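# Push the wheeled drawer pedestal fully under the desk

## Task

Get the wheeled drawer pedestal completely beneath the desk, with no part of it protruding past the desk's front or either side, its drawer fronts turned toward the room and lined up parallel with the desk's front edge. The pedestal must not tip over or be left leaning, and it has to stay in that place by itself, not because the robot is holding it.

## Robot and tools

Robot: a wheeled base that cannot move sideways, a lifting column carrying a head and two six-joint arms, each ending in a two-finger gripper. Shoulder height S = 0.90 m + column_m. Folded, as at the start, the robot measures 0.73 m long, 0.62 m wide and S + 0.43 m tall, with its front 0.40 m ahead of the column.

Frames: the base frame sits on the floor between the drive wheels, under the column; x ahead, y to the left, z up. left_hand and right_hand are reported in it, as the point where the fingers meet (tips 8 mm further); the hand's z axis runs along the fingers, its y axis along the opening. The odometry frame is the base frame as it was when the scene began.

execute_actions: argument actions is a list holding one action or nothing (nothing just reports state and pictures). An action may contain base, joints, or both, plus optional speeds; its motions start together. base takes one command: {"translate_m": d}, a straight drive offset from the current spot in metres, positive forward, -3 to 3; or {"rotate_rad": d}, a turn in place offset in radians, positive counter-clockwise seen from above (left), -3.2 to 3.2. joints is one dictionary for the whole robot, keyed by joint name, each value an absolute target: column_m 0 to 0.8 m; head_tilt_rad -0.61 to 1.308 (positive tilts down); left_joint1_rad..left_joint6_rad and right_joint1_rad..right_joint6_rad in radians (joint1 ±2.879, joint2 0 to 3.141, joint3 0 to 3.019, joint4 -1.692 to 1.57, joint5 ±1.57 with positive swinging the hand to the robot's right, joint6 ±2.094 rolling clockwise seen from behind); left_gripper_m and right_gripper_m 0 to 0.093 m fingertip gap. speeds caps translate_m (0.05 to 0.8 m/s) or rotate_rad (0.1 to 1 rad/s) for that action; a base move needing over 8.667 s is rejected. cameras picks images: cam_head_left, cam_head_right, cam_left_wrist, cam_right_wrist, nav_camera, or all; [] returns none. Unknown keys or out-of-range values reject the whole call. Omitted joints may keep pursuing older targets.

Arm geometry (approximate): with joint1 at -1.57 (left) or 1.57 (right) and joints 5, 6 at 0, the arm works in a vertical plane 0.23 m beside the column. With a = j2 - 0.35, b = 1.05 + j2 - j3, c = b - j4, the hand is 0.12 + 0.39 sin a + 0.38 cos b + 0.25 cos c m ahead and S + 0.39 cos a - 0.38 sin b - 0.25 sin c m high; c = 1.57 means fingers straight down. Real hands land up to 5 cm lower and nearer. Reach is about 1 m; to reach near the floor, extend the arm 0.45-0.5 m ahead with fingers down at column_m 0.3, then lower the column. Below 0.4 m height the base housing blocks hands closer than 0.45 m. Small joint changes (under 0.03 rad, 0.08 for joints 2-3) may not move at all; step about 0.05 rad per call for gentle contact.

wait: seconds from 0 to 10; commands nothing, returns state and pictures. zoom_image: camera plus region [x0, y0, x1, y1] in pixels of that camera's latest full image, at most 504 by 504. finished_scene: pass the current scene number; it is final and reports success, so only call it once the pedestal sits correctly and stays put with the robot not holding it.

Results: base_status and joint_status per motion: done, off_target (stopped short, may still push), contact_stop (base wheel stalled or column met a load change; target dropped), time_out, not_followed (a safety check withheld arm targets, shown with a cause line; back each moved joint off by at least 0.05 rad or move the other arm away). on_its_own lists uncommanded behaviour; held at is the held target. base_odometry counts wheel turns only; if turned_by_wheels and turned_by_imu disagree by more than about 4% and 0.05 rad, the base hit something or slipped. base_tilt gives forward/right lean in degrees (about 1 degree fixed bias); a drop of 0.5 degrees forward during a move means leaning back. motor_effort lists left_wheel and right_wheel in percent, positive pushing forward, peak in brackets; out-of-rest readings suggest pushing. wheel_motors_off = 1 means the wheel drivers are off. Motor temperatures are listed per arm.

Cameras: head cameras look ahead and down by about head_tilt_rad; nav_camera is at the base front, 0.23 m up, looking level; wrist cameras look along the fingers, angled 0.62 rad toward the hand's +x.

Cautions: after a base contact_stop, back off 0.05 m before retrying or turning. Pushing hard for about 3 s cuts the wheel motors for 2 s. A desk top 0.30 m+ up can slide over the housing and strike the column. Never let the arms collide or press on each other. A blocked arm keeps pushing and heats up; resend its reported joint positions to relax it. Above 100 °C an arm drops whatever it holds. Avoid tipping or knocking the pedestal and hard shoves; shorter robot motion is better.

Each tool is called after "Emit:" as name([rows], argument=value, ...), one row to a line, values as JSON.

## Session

Emit:
execute_actions(actions=[])

Scene clock: 0.00 s.
Motor temperatures (°C, as the motors report them): left_arm=[20 19 20 21 20 18] | right_arm=[20 19 20 20 20 18]
base_odometry: x=+0.000 y=+0.000 heading=+0.000 (m, m, rad; odometry frame)
turned_by_wheels: +0.000 (rad since the last result)
turned_by_imu: +0.000 (rad since the last result)
base_tilt: forward=-0.1 right=-0.1 (deg)
base_status: not commanded
joint_positions: column_m=+0.555 head_tilt_rad=+0.865 left_joint1_rad=-1.581 left_joint2_rad=+0.877 left_joint3_rad=+0.413 left_joint4_rad=-0.967 left_joint5_rad=+0.040 left_joint6_rad=-0.053 left_gripper_m=+0.094 right_joint1_rad=+1.563 right_joint2_rad=+0.906 right_joint3_rad=+0.403 right_joint4_rad=-0.933 right_joint5_rad=-0.035 right_joint6_rad=+0.024 right_gripper_m=+0.095
joint_status: not commanded
wheel_motors_off: 0
motor_effort: left_wheel=+4 right_wheel=+3 (%)
left_hand: x=+0.1479 y=+0.2155 z=+1.2565 quat_wxyz=(+0.439, +0.028, -0.898, +0.009) (m; base frame)
right_hand: x=+0.1416 y=-0.2211 z=+1.2510 quat_wxyz=(+0.441, -0.021, -0.897, -0.008) (m; base frame)
pictures: cam_head_left, cam_head_right, cam_left_wrist, cam_right_wrist, nav_camera
camera_calibration (this result's frames):
cam_head_left: T_world_to_cam=[[-0.00193606, -0.999364, 0.0356006, -0.0112678], [-0.692042, -0.0243596, -0.721446, 1.13265], [0.721854, -0.0260339, -0.691555, 0.959182], [0, 0, 0, 1]] pos_world=[0.0914262, 0.0413014, 1.48087]
cam_head_right: T_world_to_cam=[[-0.000985093, -0.999727, 0.0233295, -0.0808022], [-0.696985, -0.0160428, -0.716906, 1.12474], [0.717085, -0.0169665, -0.696779, 0.970326], [0, 0, 0, 1]] pos_world=[0.088042, -0.0462731, 1.48432]
cam_left_wrist: T_world_to_cam=[[0.0634693, -0.997984, -0.000298586, 0.202248], [-0.0404174, -0.00286939, 0.999179, -1.24615], [-0.997165, -0.0634051, -0.040518, 0.336679], [0, 0, 0, 1]] pos_world=[0.272522, 0.219611, 1.25883]
cam_right_wrist: T_world_to_cam=[[-0.0439668, -0.998857, -0.0187284, -0.190097], [-0.0371118, -0.0171006, 0.999165, -1.24109], [-0.998343, 0.0446252, -0.0363176, 0.317957], [0, 0, 0, 1]] pos_world=[0.263014, -0.225292, 1.24804]
Images, in order (width x height): cam_head_left 672x504, cam_head_right 672x504, cam_left_wrist 504x504, cam_right_wrist 504x504, nav_camera 672x504.

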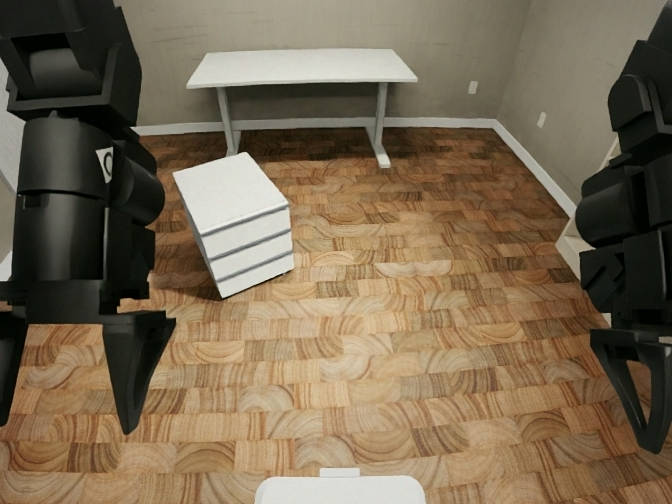

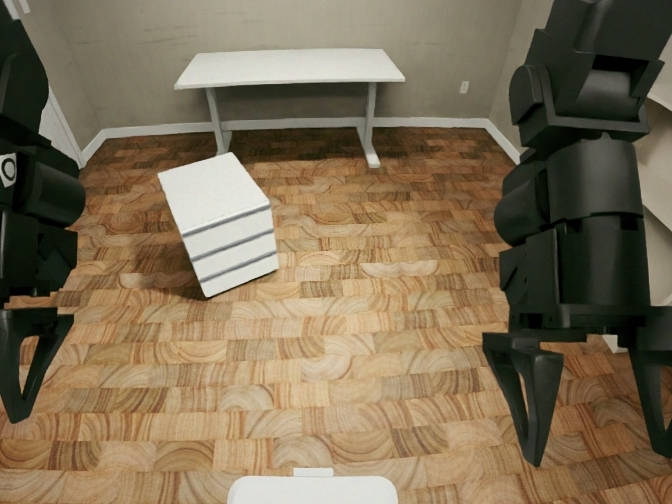

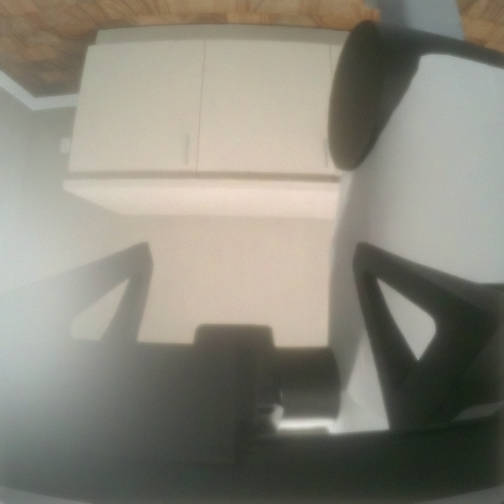

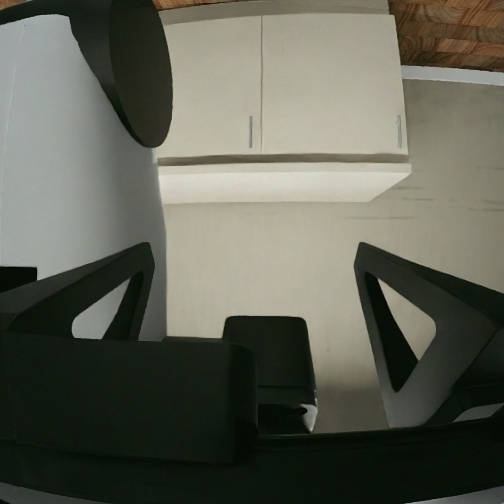

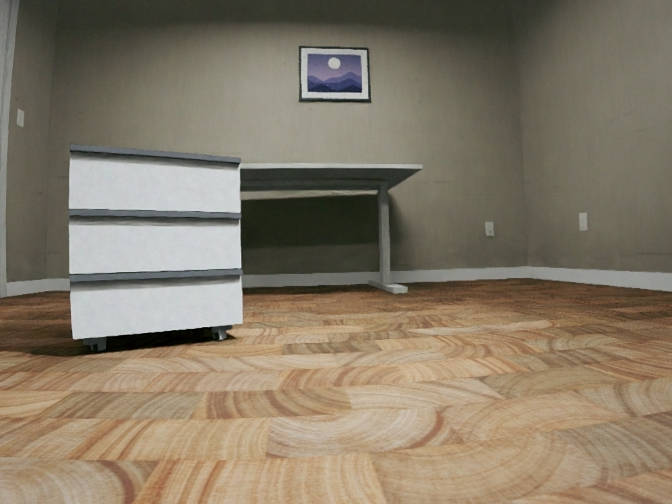

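Emit:
execute_actions([
  {"base":{"rotate_rad":0.31},"joints":{"column_m":0,"left_joint1_rad":-1.7,"right_joint1_rad":1.7,"left_joint2_rad":2.05,"right_joint2_rad":2.05,"left_joint3_rad":1.5,"right_joint3_rad":1.25,"left_joint4_rad":1.4,"right_joint4_rad":1.55,"left_gripper_m":0.03,"right_gripper_m":0.03,"head_tilt_rad":0.55}},
], cameras=[])

Emit:
execute_actions([
  {"base":{"translate_m":0.7},"speeds":{"translate_m":0.13}},
], cameras=["cam_head_left"])

Emit:
execute_actions([
  {"base":{"translate_m":0.15},"speeds":{"translate_m":0.06},"joints":{"left_joint1_rad":-1.5}},
], cameras=["cam_head_left","nav_camera"])

Scene clock: 12.73 s.
Motor temperatures (°C, as the motors report them): left_arm=[20 20 20 21 20 18] | right_arm=[20 19 20 20 20 18]
base_odometry: x=+0.000 y=+0.000 heading=+0.308 (m, m, rad; odometry frame)
turned_by_wheels: +0.308 (rad since the last result)
turned_by_imu: +0.314 (rad since the last result)
base_tilt: forward=+0.0 right=-0.1 (deg)
base_status: done
joint_positions: column_m=+0.001 head_tilt_rad=+0.568 left_joint1_rad=-1.698 left_joint2_rad=+2.058 left_joint3_rad=+1.495 left_joint4_rad=+1.387 left_joint5_rad=+0.040 left_joint6_rad=-0.053 left_gripper_m=+0.030 right_joint1_rad=+1.701 right_joint2_rad=+2.059 right_joint3_rad=+1.249 right_joint4_rad=+1.536 right_joint5_rad=-0.035 right_joint6_rad=+0.024 right_gripper_m=+0.030
joint_status: all done
wheel_motors_off: 0
motor_effort: left_wheel=-7(34) right_wheel=+12(27) (%)
left_hand: x=+0.7260 y=+0.1224 z=+0.4189 quat_wxyz=(-0.621, +0.018, -0.778, +0.095) (m; base frame)
right_hand: x=+0.6266 y=-0.1277 z=+0.4102 quat_wxyz=(-0.583, -0.006, -0.808, -0.086) (m; base frame)
pictures: none
No camera images: the call's "cameras" was empty. Leave "cameras" out to get every camera's image.

Scene clock: 18.80 s.
Motor temperatures (°C, as the motors report them): left_arm=[20 21 20 21 20 18] | right_arm=[20 20 20 21 20 18]
base_odometry: x=+0.667 y=+0.212 heading=+0.309 (m, m, rad; odometry frame)
turned_by_wheels: +0.000 (rad since the last result)
turned_by_imu: +0.002 (rad since the last result)
base_tilt: forward=+0.0 right=-0.1 (deg)
base_status: done
joint_positions: column_m=+0.001 head_tilt_rad=+0.567 left_joint1_rad=-1.713 left_joint2_rad=+2.117 left_joint3_rad=+1.419 left_joint4_rad=+1.404 left_joint5_rad=+0.041 left_joint6_rad=-0.052 left_gripper_m=+0.030 right_joint1_rad=+1.701 right_joint2_rad=+2.059 right_joint3_rad=+1.249 right_joint4_rad=+1.536 right_joint5_rad=-0.035 right_joint6_rad=+0.024 right_gripper_m=+0.030
joint_status: not commanded
wheel_motors_off: 0
motor_effort: left_wheel=+0(37) right_wheel=+0(65) (%)
left_hand: x=+0.6620 y=+0.1107 z=+0.3757 quat_wxyz=(-0.573, +0.016, -0.813, +0.102) (m; base frame)
right_hand: x=+0.6268 y=-0.1277 z=+0.4102 quat_wxyz=(-0.583, -0.006, -0.808, -0.086) (m; base frame)
pictures: cam_head_left
camera_calibration (this result's frames):
cam_head_left: T_world_to_cam=[[-0.0123032, -0.999364, 0.0334632, 0.0110799], [-0.449722, -0.0243596, -0.892836, 0.890078], [0.893084, -0.0260339, -0.449136, 0.32829], [0, 0, 0, 1]] pos_world=[0.107233, 0.0413014, 0.94177]
Images, in order (width x height): cam_head_left 672x504.

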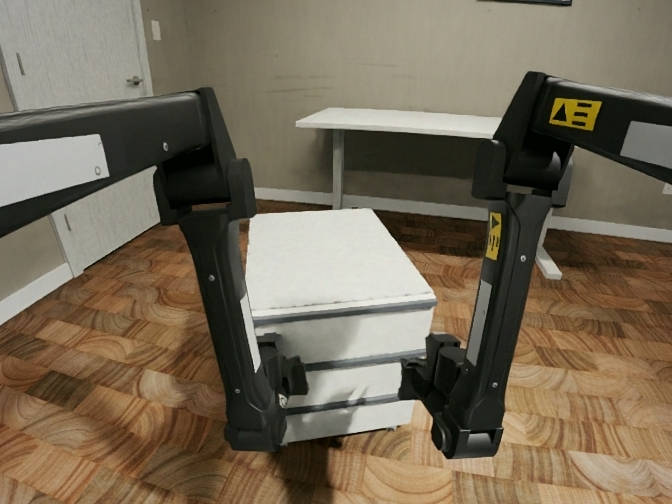

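Scene clock: 21.90 s.
Motor temperatures (°C, as the motors report them): left_arm=[20 21 20 21 20 18] | right_arm=[20 20 20 21 20 18]
base_odometry: x=+0.810 y=+0.258 heading=+0.309 (m, m, rad; odometry frame)
turned_by_wheels: +0.000 (rad since the last result)
turned_by_imu: +0.001 (rad since the last result)
base_tilt: forward=+0.1 right=-0.1 (deg)
base_status: done
joint_positions: column_m=+0.001 head_tilt_rad=+0.567 left_joint1_rad=-1.472 left_joint2_rad=+2.120 left_joint3_rad=+1.416 left_joint4_rad=+1.385 left_joint5_rad=+0.034 left_joint6_rad=-0.047 left_gripper_m=+0.030 right_joint1_rad=+1.701 right_joint2_rad=+2.059 right_joint3_rad=+1.250 right_joint4_rad=+1.536 right_joint5_rad=-0.035 right_joint6_rad=+0.024 right_gripper_m=+0.030
joint_status: all done
wheel_motors_off: 0
motor_effort: left_wheel=+1(37) right_wheel=+1(44) (%)
left_hand: x=+0.6599 y=+0.2937 z=+0.3642 quat_wxyz=(-0.566, +0.006, -0.824, -0.022) (m; base frame)
right_hand: x=+0.6273 y=-0.1277 z=+0.4105 quat_wxyz=(-0.583, -0.006, -0.808, -0.086) (m; base frame)
pictures: cam_head_left, nav_camera
camera_calibration (this result's frames):
cam_head_left: T_world_to_cam=[[-0.0123077, -0.999364, 0.0334615, 0.0110817], [-0.449603, -0.0243596, -0.892896, 0.890131], [0.893144, -0.0260339, -0.449018, 0.32817], [0, 0, 0, 1]] pos_world=[0.107239, 0.0413014, 0.941778]
Images, in order (width x height): cam_head_left 672x504, nav_camera 672x504.

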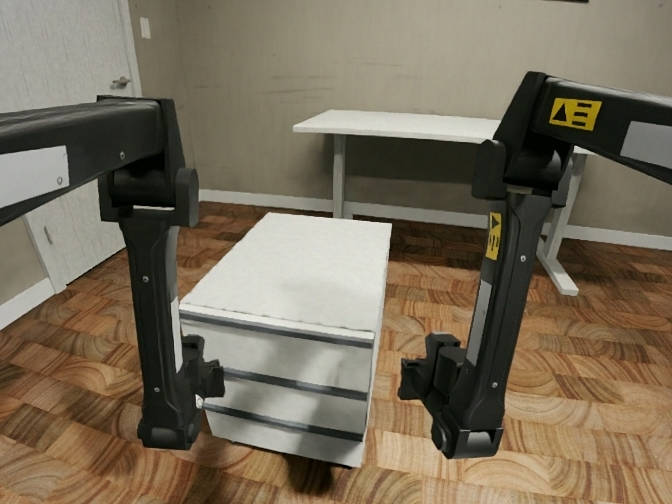

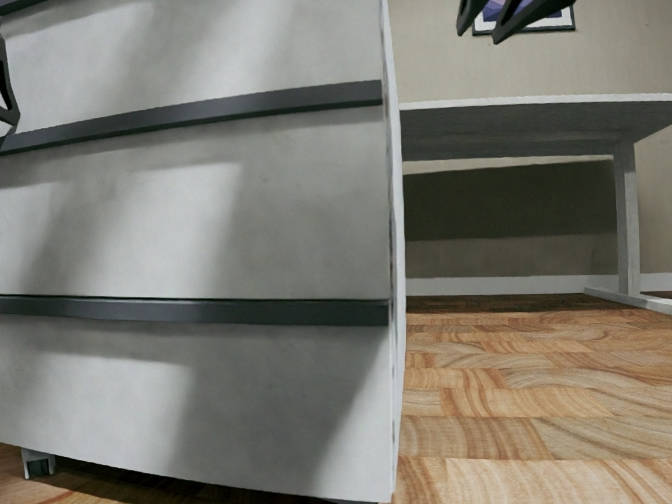

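Emit:
execute_actions([
  {"base":{"translate_m":-0.3},"joints":{"left_joint3_rad":1.25}},
], cameras=[])

Emit:
execute_actions([
  {"base":{"rotate_rad":1.26},"joints":{"left_joint1_rad":-1.7}},
], cameras=[])

Emit:
execute_actions([
  {"base":{"translate_m":0.67},"joints":{"left_joint3_rad":1.5,"right_joint3_rad":1.5,"right_joint4_rad":1.4}},
], cameras=[])

Emit:
execute_actions([
  {"base":{"rotate_rad":-1.8}},
], cameras=["cam_head_left"])

Emit:
execute_actions([
  {"base":{"translate_m":0.45},"speeds":{"translate_m":0.1}},
], cameras=["cam_head_left","nav_camera"])

Scene clock: 29.40 s.
Motor temperatures (°C, as the motors report them): left_arm=[20 21 21 21 20 18] | right_arm=[20 20 20 21 20 18]
base_odometry: x=+0.524 y=+0.167 heading=+0.307 (m, m, rad; odometry frame)
turned_by_wheels: -0.002 (rad since the last result)
turned_by_imu: -0.001 (rad since the last result)
base_tilt: forward=-0.1 right=-0.1 (deg)
base_status: done
joint_positions: column_m=+0.001 head_tilt_rad=+0.567 left_joint1_rad=-1.496 left_joint2_rad=+2.042 left_joint3_rad=+1.248 left_joint4_rad=+1.391 left_joint5_rad=+0.036 left_joint6_rad=-0.047 left_gripper_m=+0.030 right_joint1_rad=+1.701 right_joint2_rad=+2.058 right_joint3_rad=+1.248 right_joint4_rad=+1.536 right_joint5_rad=-0.035 right_joint6_rad=+0.024 right_gripper_m=+0.030
joint_status: all done
wheel_motors_off: 0
motor_effort: left_wheel=-2(42) right_wheel=+0(60) (%)
left_hand: x=+0.6244 y=+0.2724 z=+0.3814 quat_wxyz=(-0.531, +0.009, -0.847, -0.010) (m; base frame)
right_hand: x=+0.6267 y=-0.1277 z=+0.4105 quat_wxyz=(-0.583, -0.006, -0.808, -0.086) (m; base frame)
pictures: none
No camera images: the call's "cameras" was empty. Leave "cameras" out to get every camera's image.

Scene clock: 32.17 s.
Motor temperatures (°C, as the motors report them): left_arm=[20 21 21 21 20 18] | right_arm=[20 20 20 21 20 18]
base_odometry: x=+0.524 y=+0.167 heading=+1.566 (m, m, rad; odometry frame)
turned_by_wheels: +1.259 (rad since the last result)
turned_by_imu: +1.267 (rad since the last result)
base_tilt: forward=+0.0 right=-0.1 (deg)
base_status: done
joint_positions: column_m=+0.001 head_tilt_rad=+0.567 left_joint1_rad=-1.698 left_joint2_rad=+2.042 left_joint3_rad=+1.253 left_joint4_rad=+1.391 left_joint5_rad=+0.041 left_joint6_rad=-0.047 left_gripper_m=+0.030 right_joint1_rad=+1.700 right_joint2_rad=+2.058 right_joint3_rad=+1.248 right_joint4_rad=+1.536 right_joint5_rad=-0.035 right_joint6_rad=+0.024 right_gripper_m=+0.030
joint_status: all done
wheel_motors_off: 0
motor_effort: left_wheel=-5(55) right_wheel=+7(46) (%)
left_hand: x=+0.6239 y=+0.1254 z=+0.3865 quat_wxyz=(-0.530, +0.012, -0.843, +0.093) (m; base frame)
right_hand: x=+0.6269 y=-0.1283 z=+0.4106 quat_wxyz=(-0.583, -0.006, -0.808, -0.085) (m; base frame)
pictures: none
No camera images: the call's "cameras" was empty. Leave "cameras" out to get every camera's image.

Scene clock: 34.83 s.
Motor temperatures (°C, as the motors report them): left_arm=[20 21 20 21 20 18] | right_arm=[20 21 20 21 20 18]
base_odometry: x=+0.527 y=+0.837 heading=+1.566 (m, m, rad; odometry frame)
turned_by_wheels: +0.000 (rad since the last result)
turned_by_imu: +0.001 (rad since the last result)
base_tilt: forward=-0.1 right=+0.0 (deg)
base_status: done
joint_positions: column_m=+0.001 head_tilt_rad=+0.567 left_joint1_rad=-1.698 left_joint2_rad=+2.051 left_joint3_rad=+1.499 left_joint4_rad=+1.391 left_joint5_rad=+0.041 left_joint6_rad=-0.047 left_gripper_m=+0.030 right_joint1_rad=+1.700 right_joint2_rad=+2.053 right_joint3_rad=+1.501 right_joint4_rad=+1.405 right_joint5_rad=-0.035 right_joint6_rad=+0.024 right_gripper_m=+0.030
joint_status: all done
wheel_motors_off: 0
motor_effort: left_wheel=+1(45) right_wheel=+0(69) (%)
left_hand: x=+0.7315 y=+0.1228 z=+0.4251 quat_wxyz=(-0.627, +0.015, -0.774, +0.093) (m; base frame)
right_hand: x=+0.7318 y=-0.1233 z=+0.4273 quat_wxyz=(-0.633, -0.009, -0.770, -0.085) (m; base frame)
pictures: none
No camera images: the call's "cameras" was empty. Leave "cameras" out to get every camera's image.

Scene clock: 38.17 s.
Motor temperatures (°C, as the motors report them): left_arm=[20 21 20 21 20 18] | right_arm=[20 21 20 21 20 18]
base_odometry: x=+0.527 y=+0.837 heading=-0.233 (m, m, rad; odometry frame)
turned_by_wheels: -1.799 (rad since the last result)
turned_by_imu: -1.810 (rad since the last result)
base_tilt: forward=-0.1 right=-0.1 (deg)
base_status: done
joint_positions: column_m=+0.001 head_tilt_rad=+0.567 left_joint1_rad=-1.702 left_joint2_rad=+2.051 left_joint3_rad=+1.499 left_joint4_rad=+1.391 left_joint5_rad=+0.041 left_joint6_rad=-0.047 left_gripper_m=+0.030 right_joint1_rad=+1.694 right_joint2_rad=+2.053 right_joint3_rad=+1.501 right_joint4_rad=+1.405 right_joint5_rad=-0.035 right_joint6_rad=+0.024 right_gripper_m=+0.030
joint_status: not commanded
wheel_motors_off: 0
motor_effort: left_wheel=+6(34) right_wheel=-6(70) (%)
left_hand: x=+0.7314 y=+0.1202 z=+0.4254 quat_wxyz=(-0.626, +0.016, -0.773, +0.095) (m; base frame)
right_hand: x=+0.7321 y=-0.1278 z=+0.4268 quat_wxyz=(-0.633, -0.008, -0.770, -0.082) (m; base frame)
pictures: cam_head_left
camera_calibration (this result's frames):
cam_head_left: T_world_to_cam=[[-0.0123155, -0.999364, 0.0334587, 0.0110849], [-0.449394, -0.0243596, -0.893001, 0.890224], [0.893249, -0.0260339, -0.448809, 0.327959], [0, 0, 0, 1]] pos_world=[0.107249, 0.0413014, 0.941791]
Images, in order (width x height): cam_head_left 672x504.

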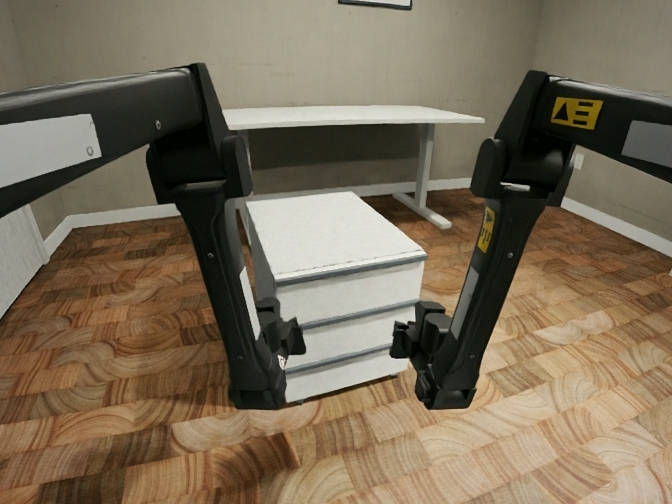

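Scene clock: 43.30 s.
Motor temperatures (°C, as the motors report them): left_arm=[20 22 21 21 20 18] | right_arm=[20 21 21 21 20 18]
base_odometry: x=+0.965 y=+0.733 heading=-0.233 (m, m, rad; odometry frame)
turned_by_wheels: +0.000 (rad since the last result)
turned_by_imu: +0.001 (rad since the last result)
base_tilt: forward=+0.0 right=-0.1 (deg)
base_status: done
joint_positions: column_m=+0.001 head_tilt_rad=+0.567 left_joint1_rad=-1.699 left_joint2_rad=+2.133 left_joint3_rad=+1.422 left_joint4_rad=+1.391 left_joint5_rad=+0.034 left_joint6_rad=-0.048 left_gripper_m=+0.030 right_joint1_rad=+1.705 right_joint2_rad=+2.059 right_joint3_rad=+1.492 right_joint4_rad=+1.403 right_joint5_rad=-0.037 right_joint6_rad=+0.024 right_gripper_m=+0.030
joint_status: not commanded
wheel_motors_off: 0
motor_effort: left_wheel=+0(51) right_wheel=+1(48) (%)
left_hand: x=+0.6545 y=+0.1212 z=+0.3633 quat_wxyz=(-0.563, +0.015, -0.821, +0.091) (m; base frame)
right_hand: x=+0.7247 y=-0.1191 z=+0.4218 quat_wxyz=(-0.626, -0.008, -0.775, -0.088) (m; base frame)
pictures: cam_head_left, nav_camera
camera_calibration (this result's frames):
cam_head_left: T_world_to_cam=[[-0.0123156, -0.999364, 0.0334586, 0.011085], [-0.449391, -0.0243596, -0.893003, 0.890225], [0.89325, -0.0260339, -0.448805, 0.327956], [0, 0, 0, 1]] pos_world=[0.10725, 0.0413014, 0.941791]
Images, in order (width x height): cam_head_left 672x504, nav_camera 672x504.

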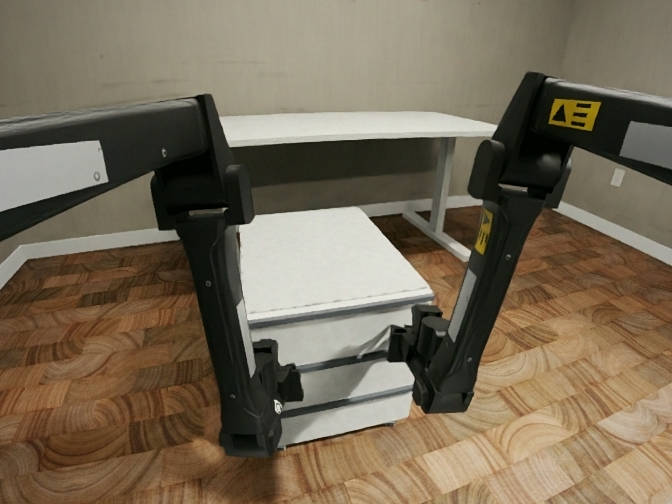

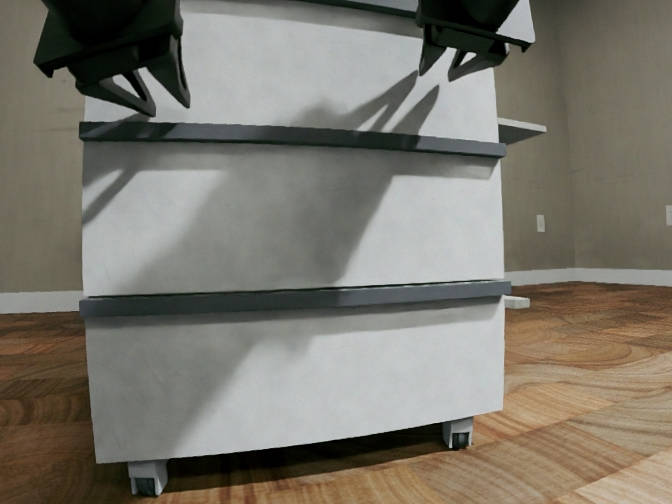

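Crabbing nicely.

Emit:
execute_actions([
  {"base":{"translate_m":0.5},"speeds":{"translate_m":0.12}},
], cameras=["cam_head_left"])

Emit:
execute_actions([
  {"base":{"translate_m":0.35},"speeds":{"translate_m":0.12},"joints":{"right_joint3_rad":1.56}},
], cameras=["cam_head_left","nav_camera"])

Scene clock: 55.57 s.
Motor temperatures (°C, as the motors report them): left_arm=[20 23 22 21 20 18] | right_arm=[20 21 21 21 20 18]
base_odometry: x=+1.451 y=+0.617 heading=-0.233 (m, m, rad; odometry frame)
turned_by_wheels: +0.000 (rad since the last result)
turned_by_imu: +0.002 (rad since the last result)
base_tilt: forward=+0.1 right=+0.0 (deg)
base_status: done
joint_positions: column_m=+0.001 head_tilt_rad=+0.567 left_joint1_rad=-1.692 left_joint2_rad=+2.134 left_joint3_rad=+1.435 left_joint4_rad=+1.381 left_joint5_rad=+0.030 left_joint6_rad=-0.051 left_gripper_m=+0.030 right_joint1_rad=+1.708 right_joint2_rad=+2.060 right_joint3_rad=+1.482 right_joint4_rad=+1.399 right_joint5_rad=-0.038 right_joint6_rad=+0.024 right_gripper_m=+0.030
joint_status: not commanded
wheel_motors_off: 0
motor_effort: left_wheel=+1(36) right_wheel=+0(45) (%)
left_hand: x=+0.6594 y=+0.1270 z=+0.3619 quat_wxyz=(-0.564, +0.017, -0.821, +0.087) (m; base frame)
right_hand: x=+0.7195 y=-0.1169 z=+0.4184 quat_wxyz=(-0.620, -0.008, -0.779, -0.090) (m; base frame)
pictures: cam_head_left
camera_calibration (this result's frames):
cam_head_left: T_world_to_cam=[[-0.0123157, -0.999364, 0.0334586, 0.011085], [-0.449388, -0.0243596, -0.893004, 0.890227], [0.893252, -0.0260339, -0.448803, 0.327953], [0, 0, 0, 1]] pos_world=[0.10725, 0.0413014, 0.941792]
Images, in order (width x height): cam_head_left 672x504.

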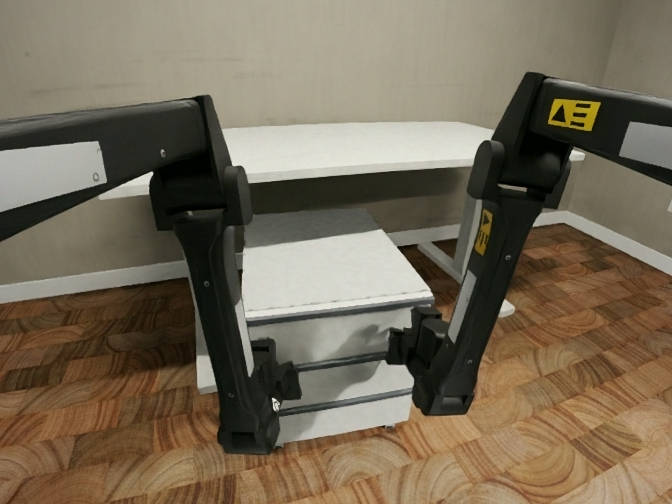

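Scene clock: 59.13 s.
Motor temperatures (°C, as the motors report them): left_arm=[20 23 22 21 20 18] | right_arm=[20 22 21 21 20 18]
base_odometry: x=+1.792 y=+0.536 heading=-0.234 (m, m, rad; odometry frame)
turned_by_wheels: -0.001 (rad since the last result)
turned_by_imu: +0.000 (rad since the last result)
base_tilt: forward=+0.0 right=+0.0 (deg)
base_status: done
joint_positions: column_m=+0.001 head_tilt_rad=+0.567 left_joint1_rad=-1.695 left_joint2_rad=+2.127 left_joint3_rad=+1.450 left_joint4_rad=+1.375 left_joint5_rad=+0.037 left_joint6_rad=-0.052 left_gripper_m=+0.030 right_joint1_rad=+1.702 right_joint2_rad=+2.077 right_joint3_rad=+1.517 right_joint4_rad=+1.411 right_joint5_rad=-0.038 right_joint6_rad=+0.026 right_gripper_m=+0.030
joint_status: all done
wheel_motors_off: 0
motor_effort: left_wheel=+0(35) right_wheel=+0(51) (%)
left_hand: x=+0.6694 y=+0.1237 z=+0.3670 quat_wxyz=(-0.570, +0.016, -0.816, +0.091) (m; base frame)
right_hand: x=+0.7275 y=-0.1207 z=+0.4186 quat_wxyz=(-0.632, -0.009, -0.770, -0.088) (m; base frame)
pictures: cam_head_left, nav_camera
camera_calibration (this result's frames):
cam_head_left: T_world_to_cam=[[-0.0123157, -0.999364, 0.0334586, 0.011085], [-0.449389, -0.0243596, -0.893004, 0.890227], [0.893252, -0.0260339, -0.448803, 0.327953], [0, 0, 0, 1]] pos_world=[0.10725, 0.0413014, 0.941791]
Images, in order (width x height): cam_head_left 672x504, nav_camera 672x504.

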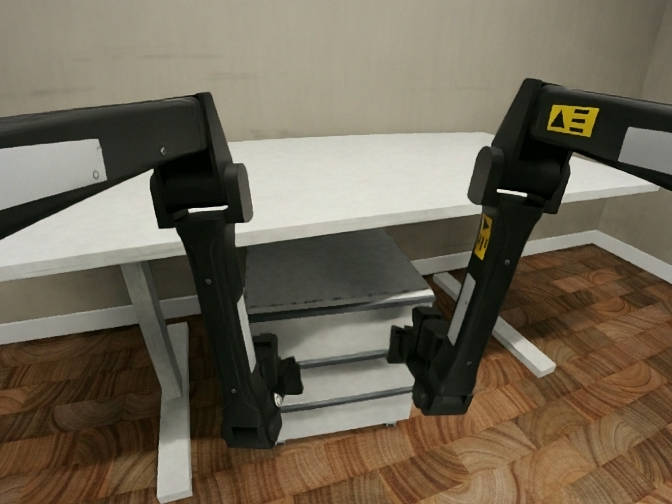

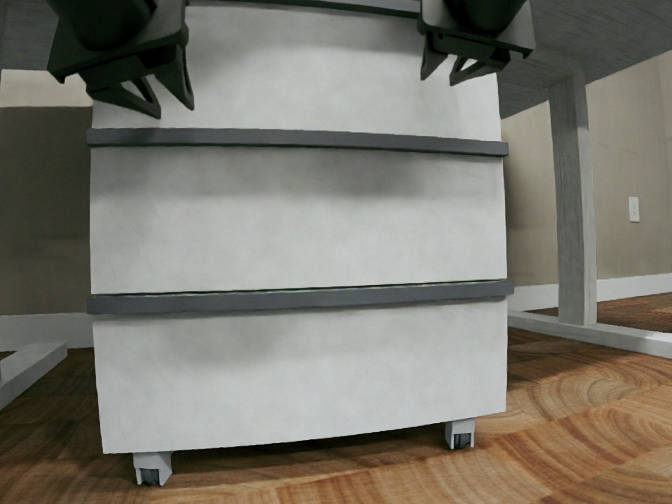

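Emit:
execute_actions([
  {"base":{"translate_m":0.07},"speeds":{"translate_m":0.05},"joints":{"right_joint3_rad":1.6,"left_joint3_rad":1.3}},
], cameras=["cam_head_left","nav_camera"])

Scene clock: 66.17 s.
Motor temperatures (°C, as the motors report them): left_arm=[20 23 21 21 20 18] | right_arm=[20 22 21 20 20 18]
base_odometry: x=+1.860 y=+0.520 heading=-0.235 (m, m, rad; odometry frame)
turned_by_wheels: -0.001 (rad since the last result)
turned_by_imu: +0.000 (rad since the last result)
base_tilt: forward=+0.0 right=+0.0 (deg)
base_status: done
joint_positions: column_m=+0.001 head_tilt_rad=+0.567 left_joint1_rad=-1.701 left_joint2_rad=+2.052 left_joint3_rad=+1.288 left_joint4_rad=+1.388 left_joint5_rad=+0.038 left_joint6_rad=-0.052 left_gripper_m=+0.030 right_joint1_rad=+1.698 right_joint2_rad=+2.086 right_joint3_rad=+1.512 right_joint4_rad=+1.441 right_joint5_rad=-0.042 right_joint6_rad=+0.028 right_gripper_m=+0.030
joint_status: all done
wheel_motors_off: 0
motor_effort: left_wheel=+2(34) right_wheel=+2(47) (%)
left_hand: x=+0.6346 y=+0.1228 z=+0.3855 quat_wxyz=(-0.539, +0.015, -0.837, +0.095) (m; base frame)
right_hand: x=+0.7223 y=-0.1237 z=+0.4187 quat_wxyz=(-0.638, -0.008, -0.765, -0.087) (m; base frame)
pictures: cam_head_left, nav_camera
camera_calibration (this result's frames):
cam_head_left: T_world_to_cam=[[-0.0123194, -0.999364, 0.0334572, 0.0110865], [-0.449291, -0.0243596, -0.893053, 0.89027], [0.8933, -0.0260339, -0.448706, 0.327855], [0, 0, 0, 1]] pos_world=[0.107255, 0.0413014, 0.941798]
Images, in order (width x height): cam_head_left 672x504, nav_camera 672x504.

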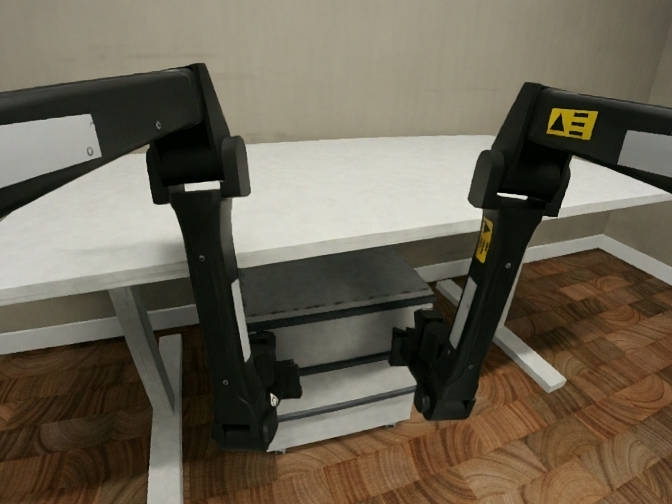

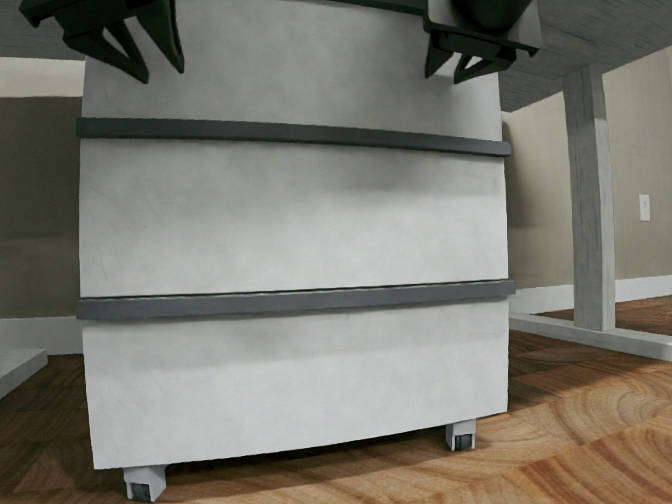

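Emit:
execute_actions([
  {"base":{"translate_m":0.015},"joints":{"right_joint3_rad":1.64,"right_joint1_rad":1.67,"left_joint3_rad":1.22}},
], cameras=[])

Emit:
execute_actions([
  {"base":{"translate_m":-0.3},"joints":{"right_joint3_rad":1.45}},
], cameras=["cam_head_left","nav_camera"])

Scene clock: 72.47 s.
Motor temperatures (°C, as the motors report them): left_arm=[20 23 21 21 20 18] | right_arm=[20 22 22 20 20 18]
base_odometry: x=+1.874 y=+0.517 heading=-0.235 (m, m, rad; odometry frame)
turned_by_wheels: +0.000 (rad since the last result)
turned_by_imu: +0.001 (rad since the last result)
base_tilt: forward=+0.0 right=+0.0 (deg)
base_status: done
joint_positions: column_m=+0.001 head_tilt_rad=+0.567 left_joint1_rad=-1.711 left_joint2_rad=+2.056 left_joint3_rad=+1.189 left_joint4_rad=+1.388 left_joint5_rad=+0.038 left_joint6_rad=-0.052 left_gripper_m=+0.030 right_joint1_rad=+1.683 right_joint2_rad=+2.096 right_joint3_rad=+1.546 right_joint4_rad=+1.440 right_joint5_rad=-0.049 right_joint6_rad=+0.031 right_gripper_m=+0.030
joint_status: right_joint3_rad time_out (moved +0.034 of +0.128); the others done
wheel_motors_off: 0
on_its_own: right_joint3_rad reads +1.546 and still pushes toward +1.640 since a time_out
motor_effort: left_wheel=+7(39) right_wheel=+9(55) (%)
left_hand: x=+0.5853 y=+0.1175 z=+0.3739 quat_wxyz=(-0.496, +0.013, -0.863, +0.099) (m; base frame)
right_hand: x=+0.7321 y=-0.1332 z=+0.4188 quat_wxyz=(-0.647, -0.006, -0.758, -0.084) (m; base frame)
pictures: none
No camera images: the call's "cameras" was empty. Leave "cameras" out to get every camera's image.

not run: a stop came earlier in this reply.

Emit:
execute_actions([
  {"base":{"translate_m":-0.3},"joints":{"right_joint3_rad":1.45}},
], cameras=["cam_head_left","nav_camera"])

Scene clock: 76.60 s.
Motor temperatures (°C, as the motors report them): left_arm=[20 22 21 21 20 18] | right_arm=[20 22 22 20 21 18]
base_odometry: x=+1.582 y=+0.587 heading=-0.234 (m, m, rad; odometry frame)
turned_by_wheels: +0.001 (rad since the last result)
turned_by_imu: +0.002 (rad since the last result)
base_tilt: forward=+0.0 right=-0.1 (deg)
base_status: done
joint_positions: column_m=+0.001 head_tilt_rad=+0.567 left_joint1_rad=-1.709 left_joint2_rad=+2.051 left_joint3_rad=+1.219 left_joint4_rad=+1.388 left_joint5_rad=+0.038 left_joint6_rad=-0.052 left_gripper_m=+0.030 right_joint1_rad=+1.676 right_joint2_rad=+2.042 right_joint3_rad=+1.449 right_joint4_rad=+1.407 right_joint5_rad=-0.037 right_joint6_rad=+0.031 right_gripper_m=+0.030
joint_status: all done
wheel_motors_off: 0
motor_effort: left_wheel=+1(56) right_wheel=-1(67) (%)
left_hand: x=+0.6025 y=+0.1186 z=+0.3788 quat_wxyz=(-0.511, +0.013, -0.854, +0.098) (m; base frame)
right_hand: x=+0.7161 y=-0.1415 z=+0.4215 quat_wxyz=(-0.618, -0.008, -0.782, -0.076) (m; base frame)
pictures: cam_head_left, nav_camera
camera_calibration (this result's frames):
cam_head_left: T_world_to_cam=[[-0.0123194, -0.999364, 0.0334572, 0.0110865], [-0.449291, -0.0243596, -0.893053, 0.89027], [0.8933, -0.0260339, -0.448705, 0.327854], [0, 0, 0, 1]] pos_world=[0.107255, 0.0413014, 0.941798]
Images, in order (width x height): cam_head_left 672x504, nav_camera 672x504.

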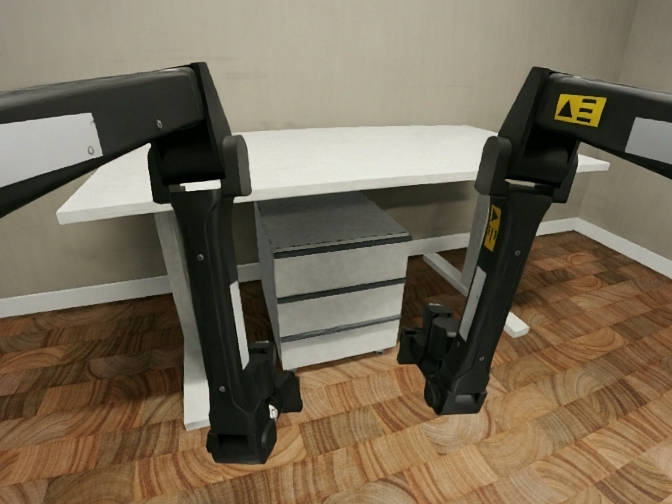

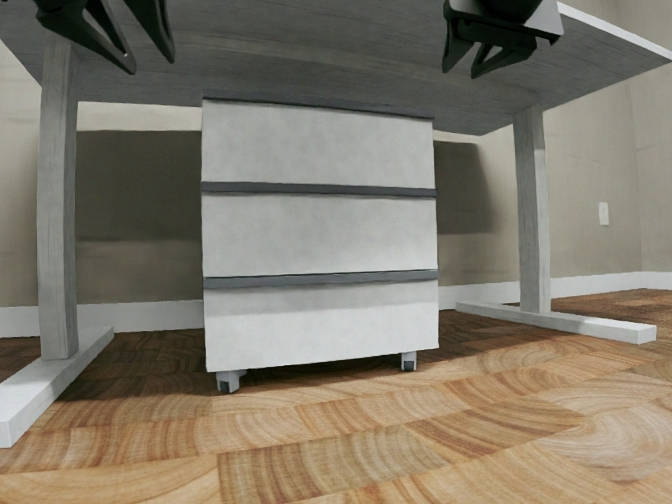

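Emit:
finished_scene(scene=2)

The scene is finished: the task was done.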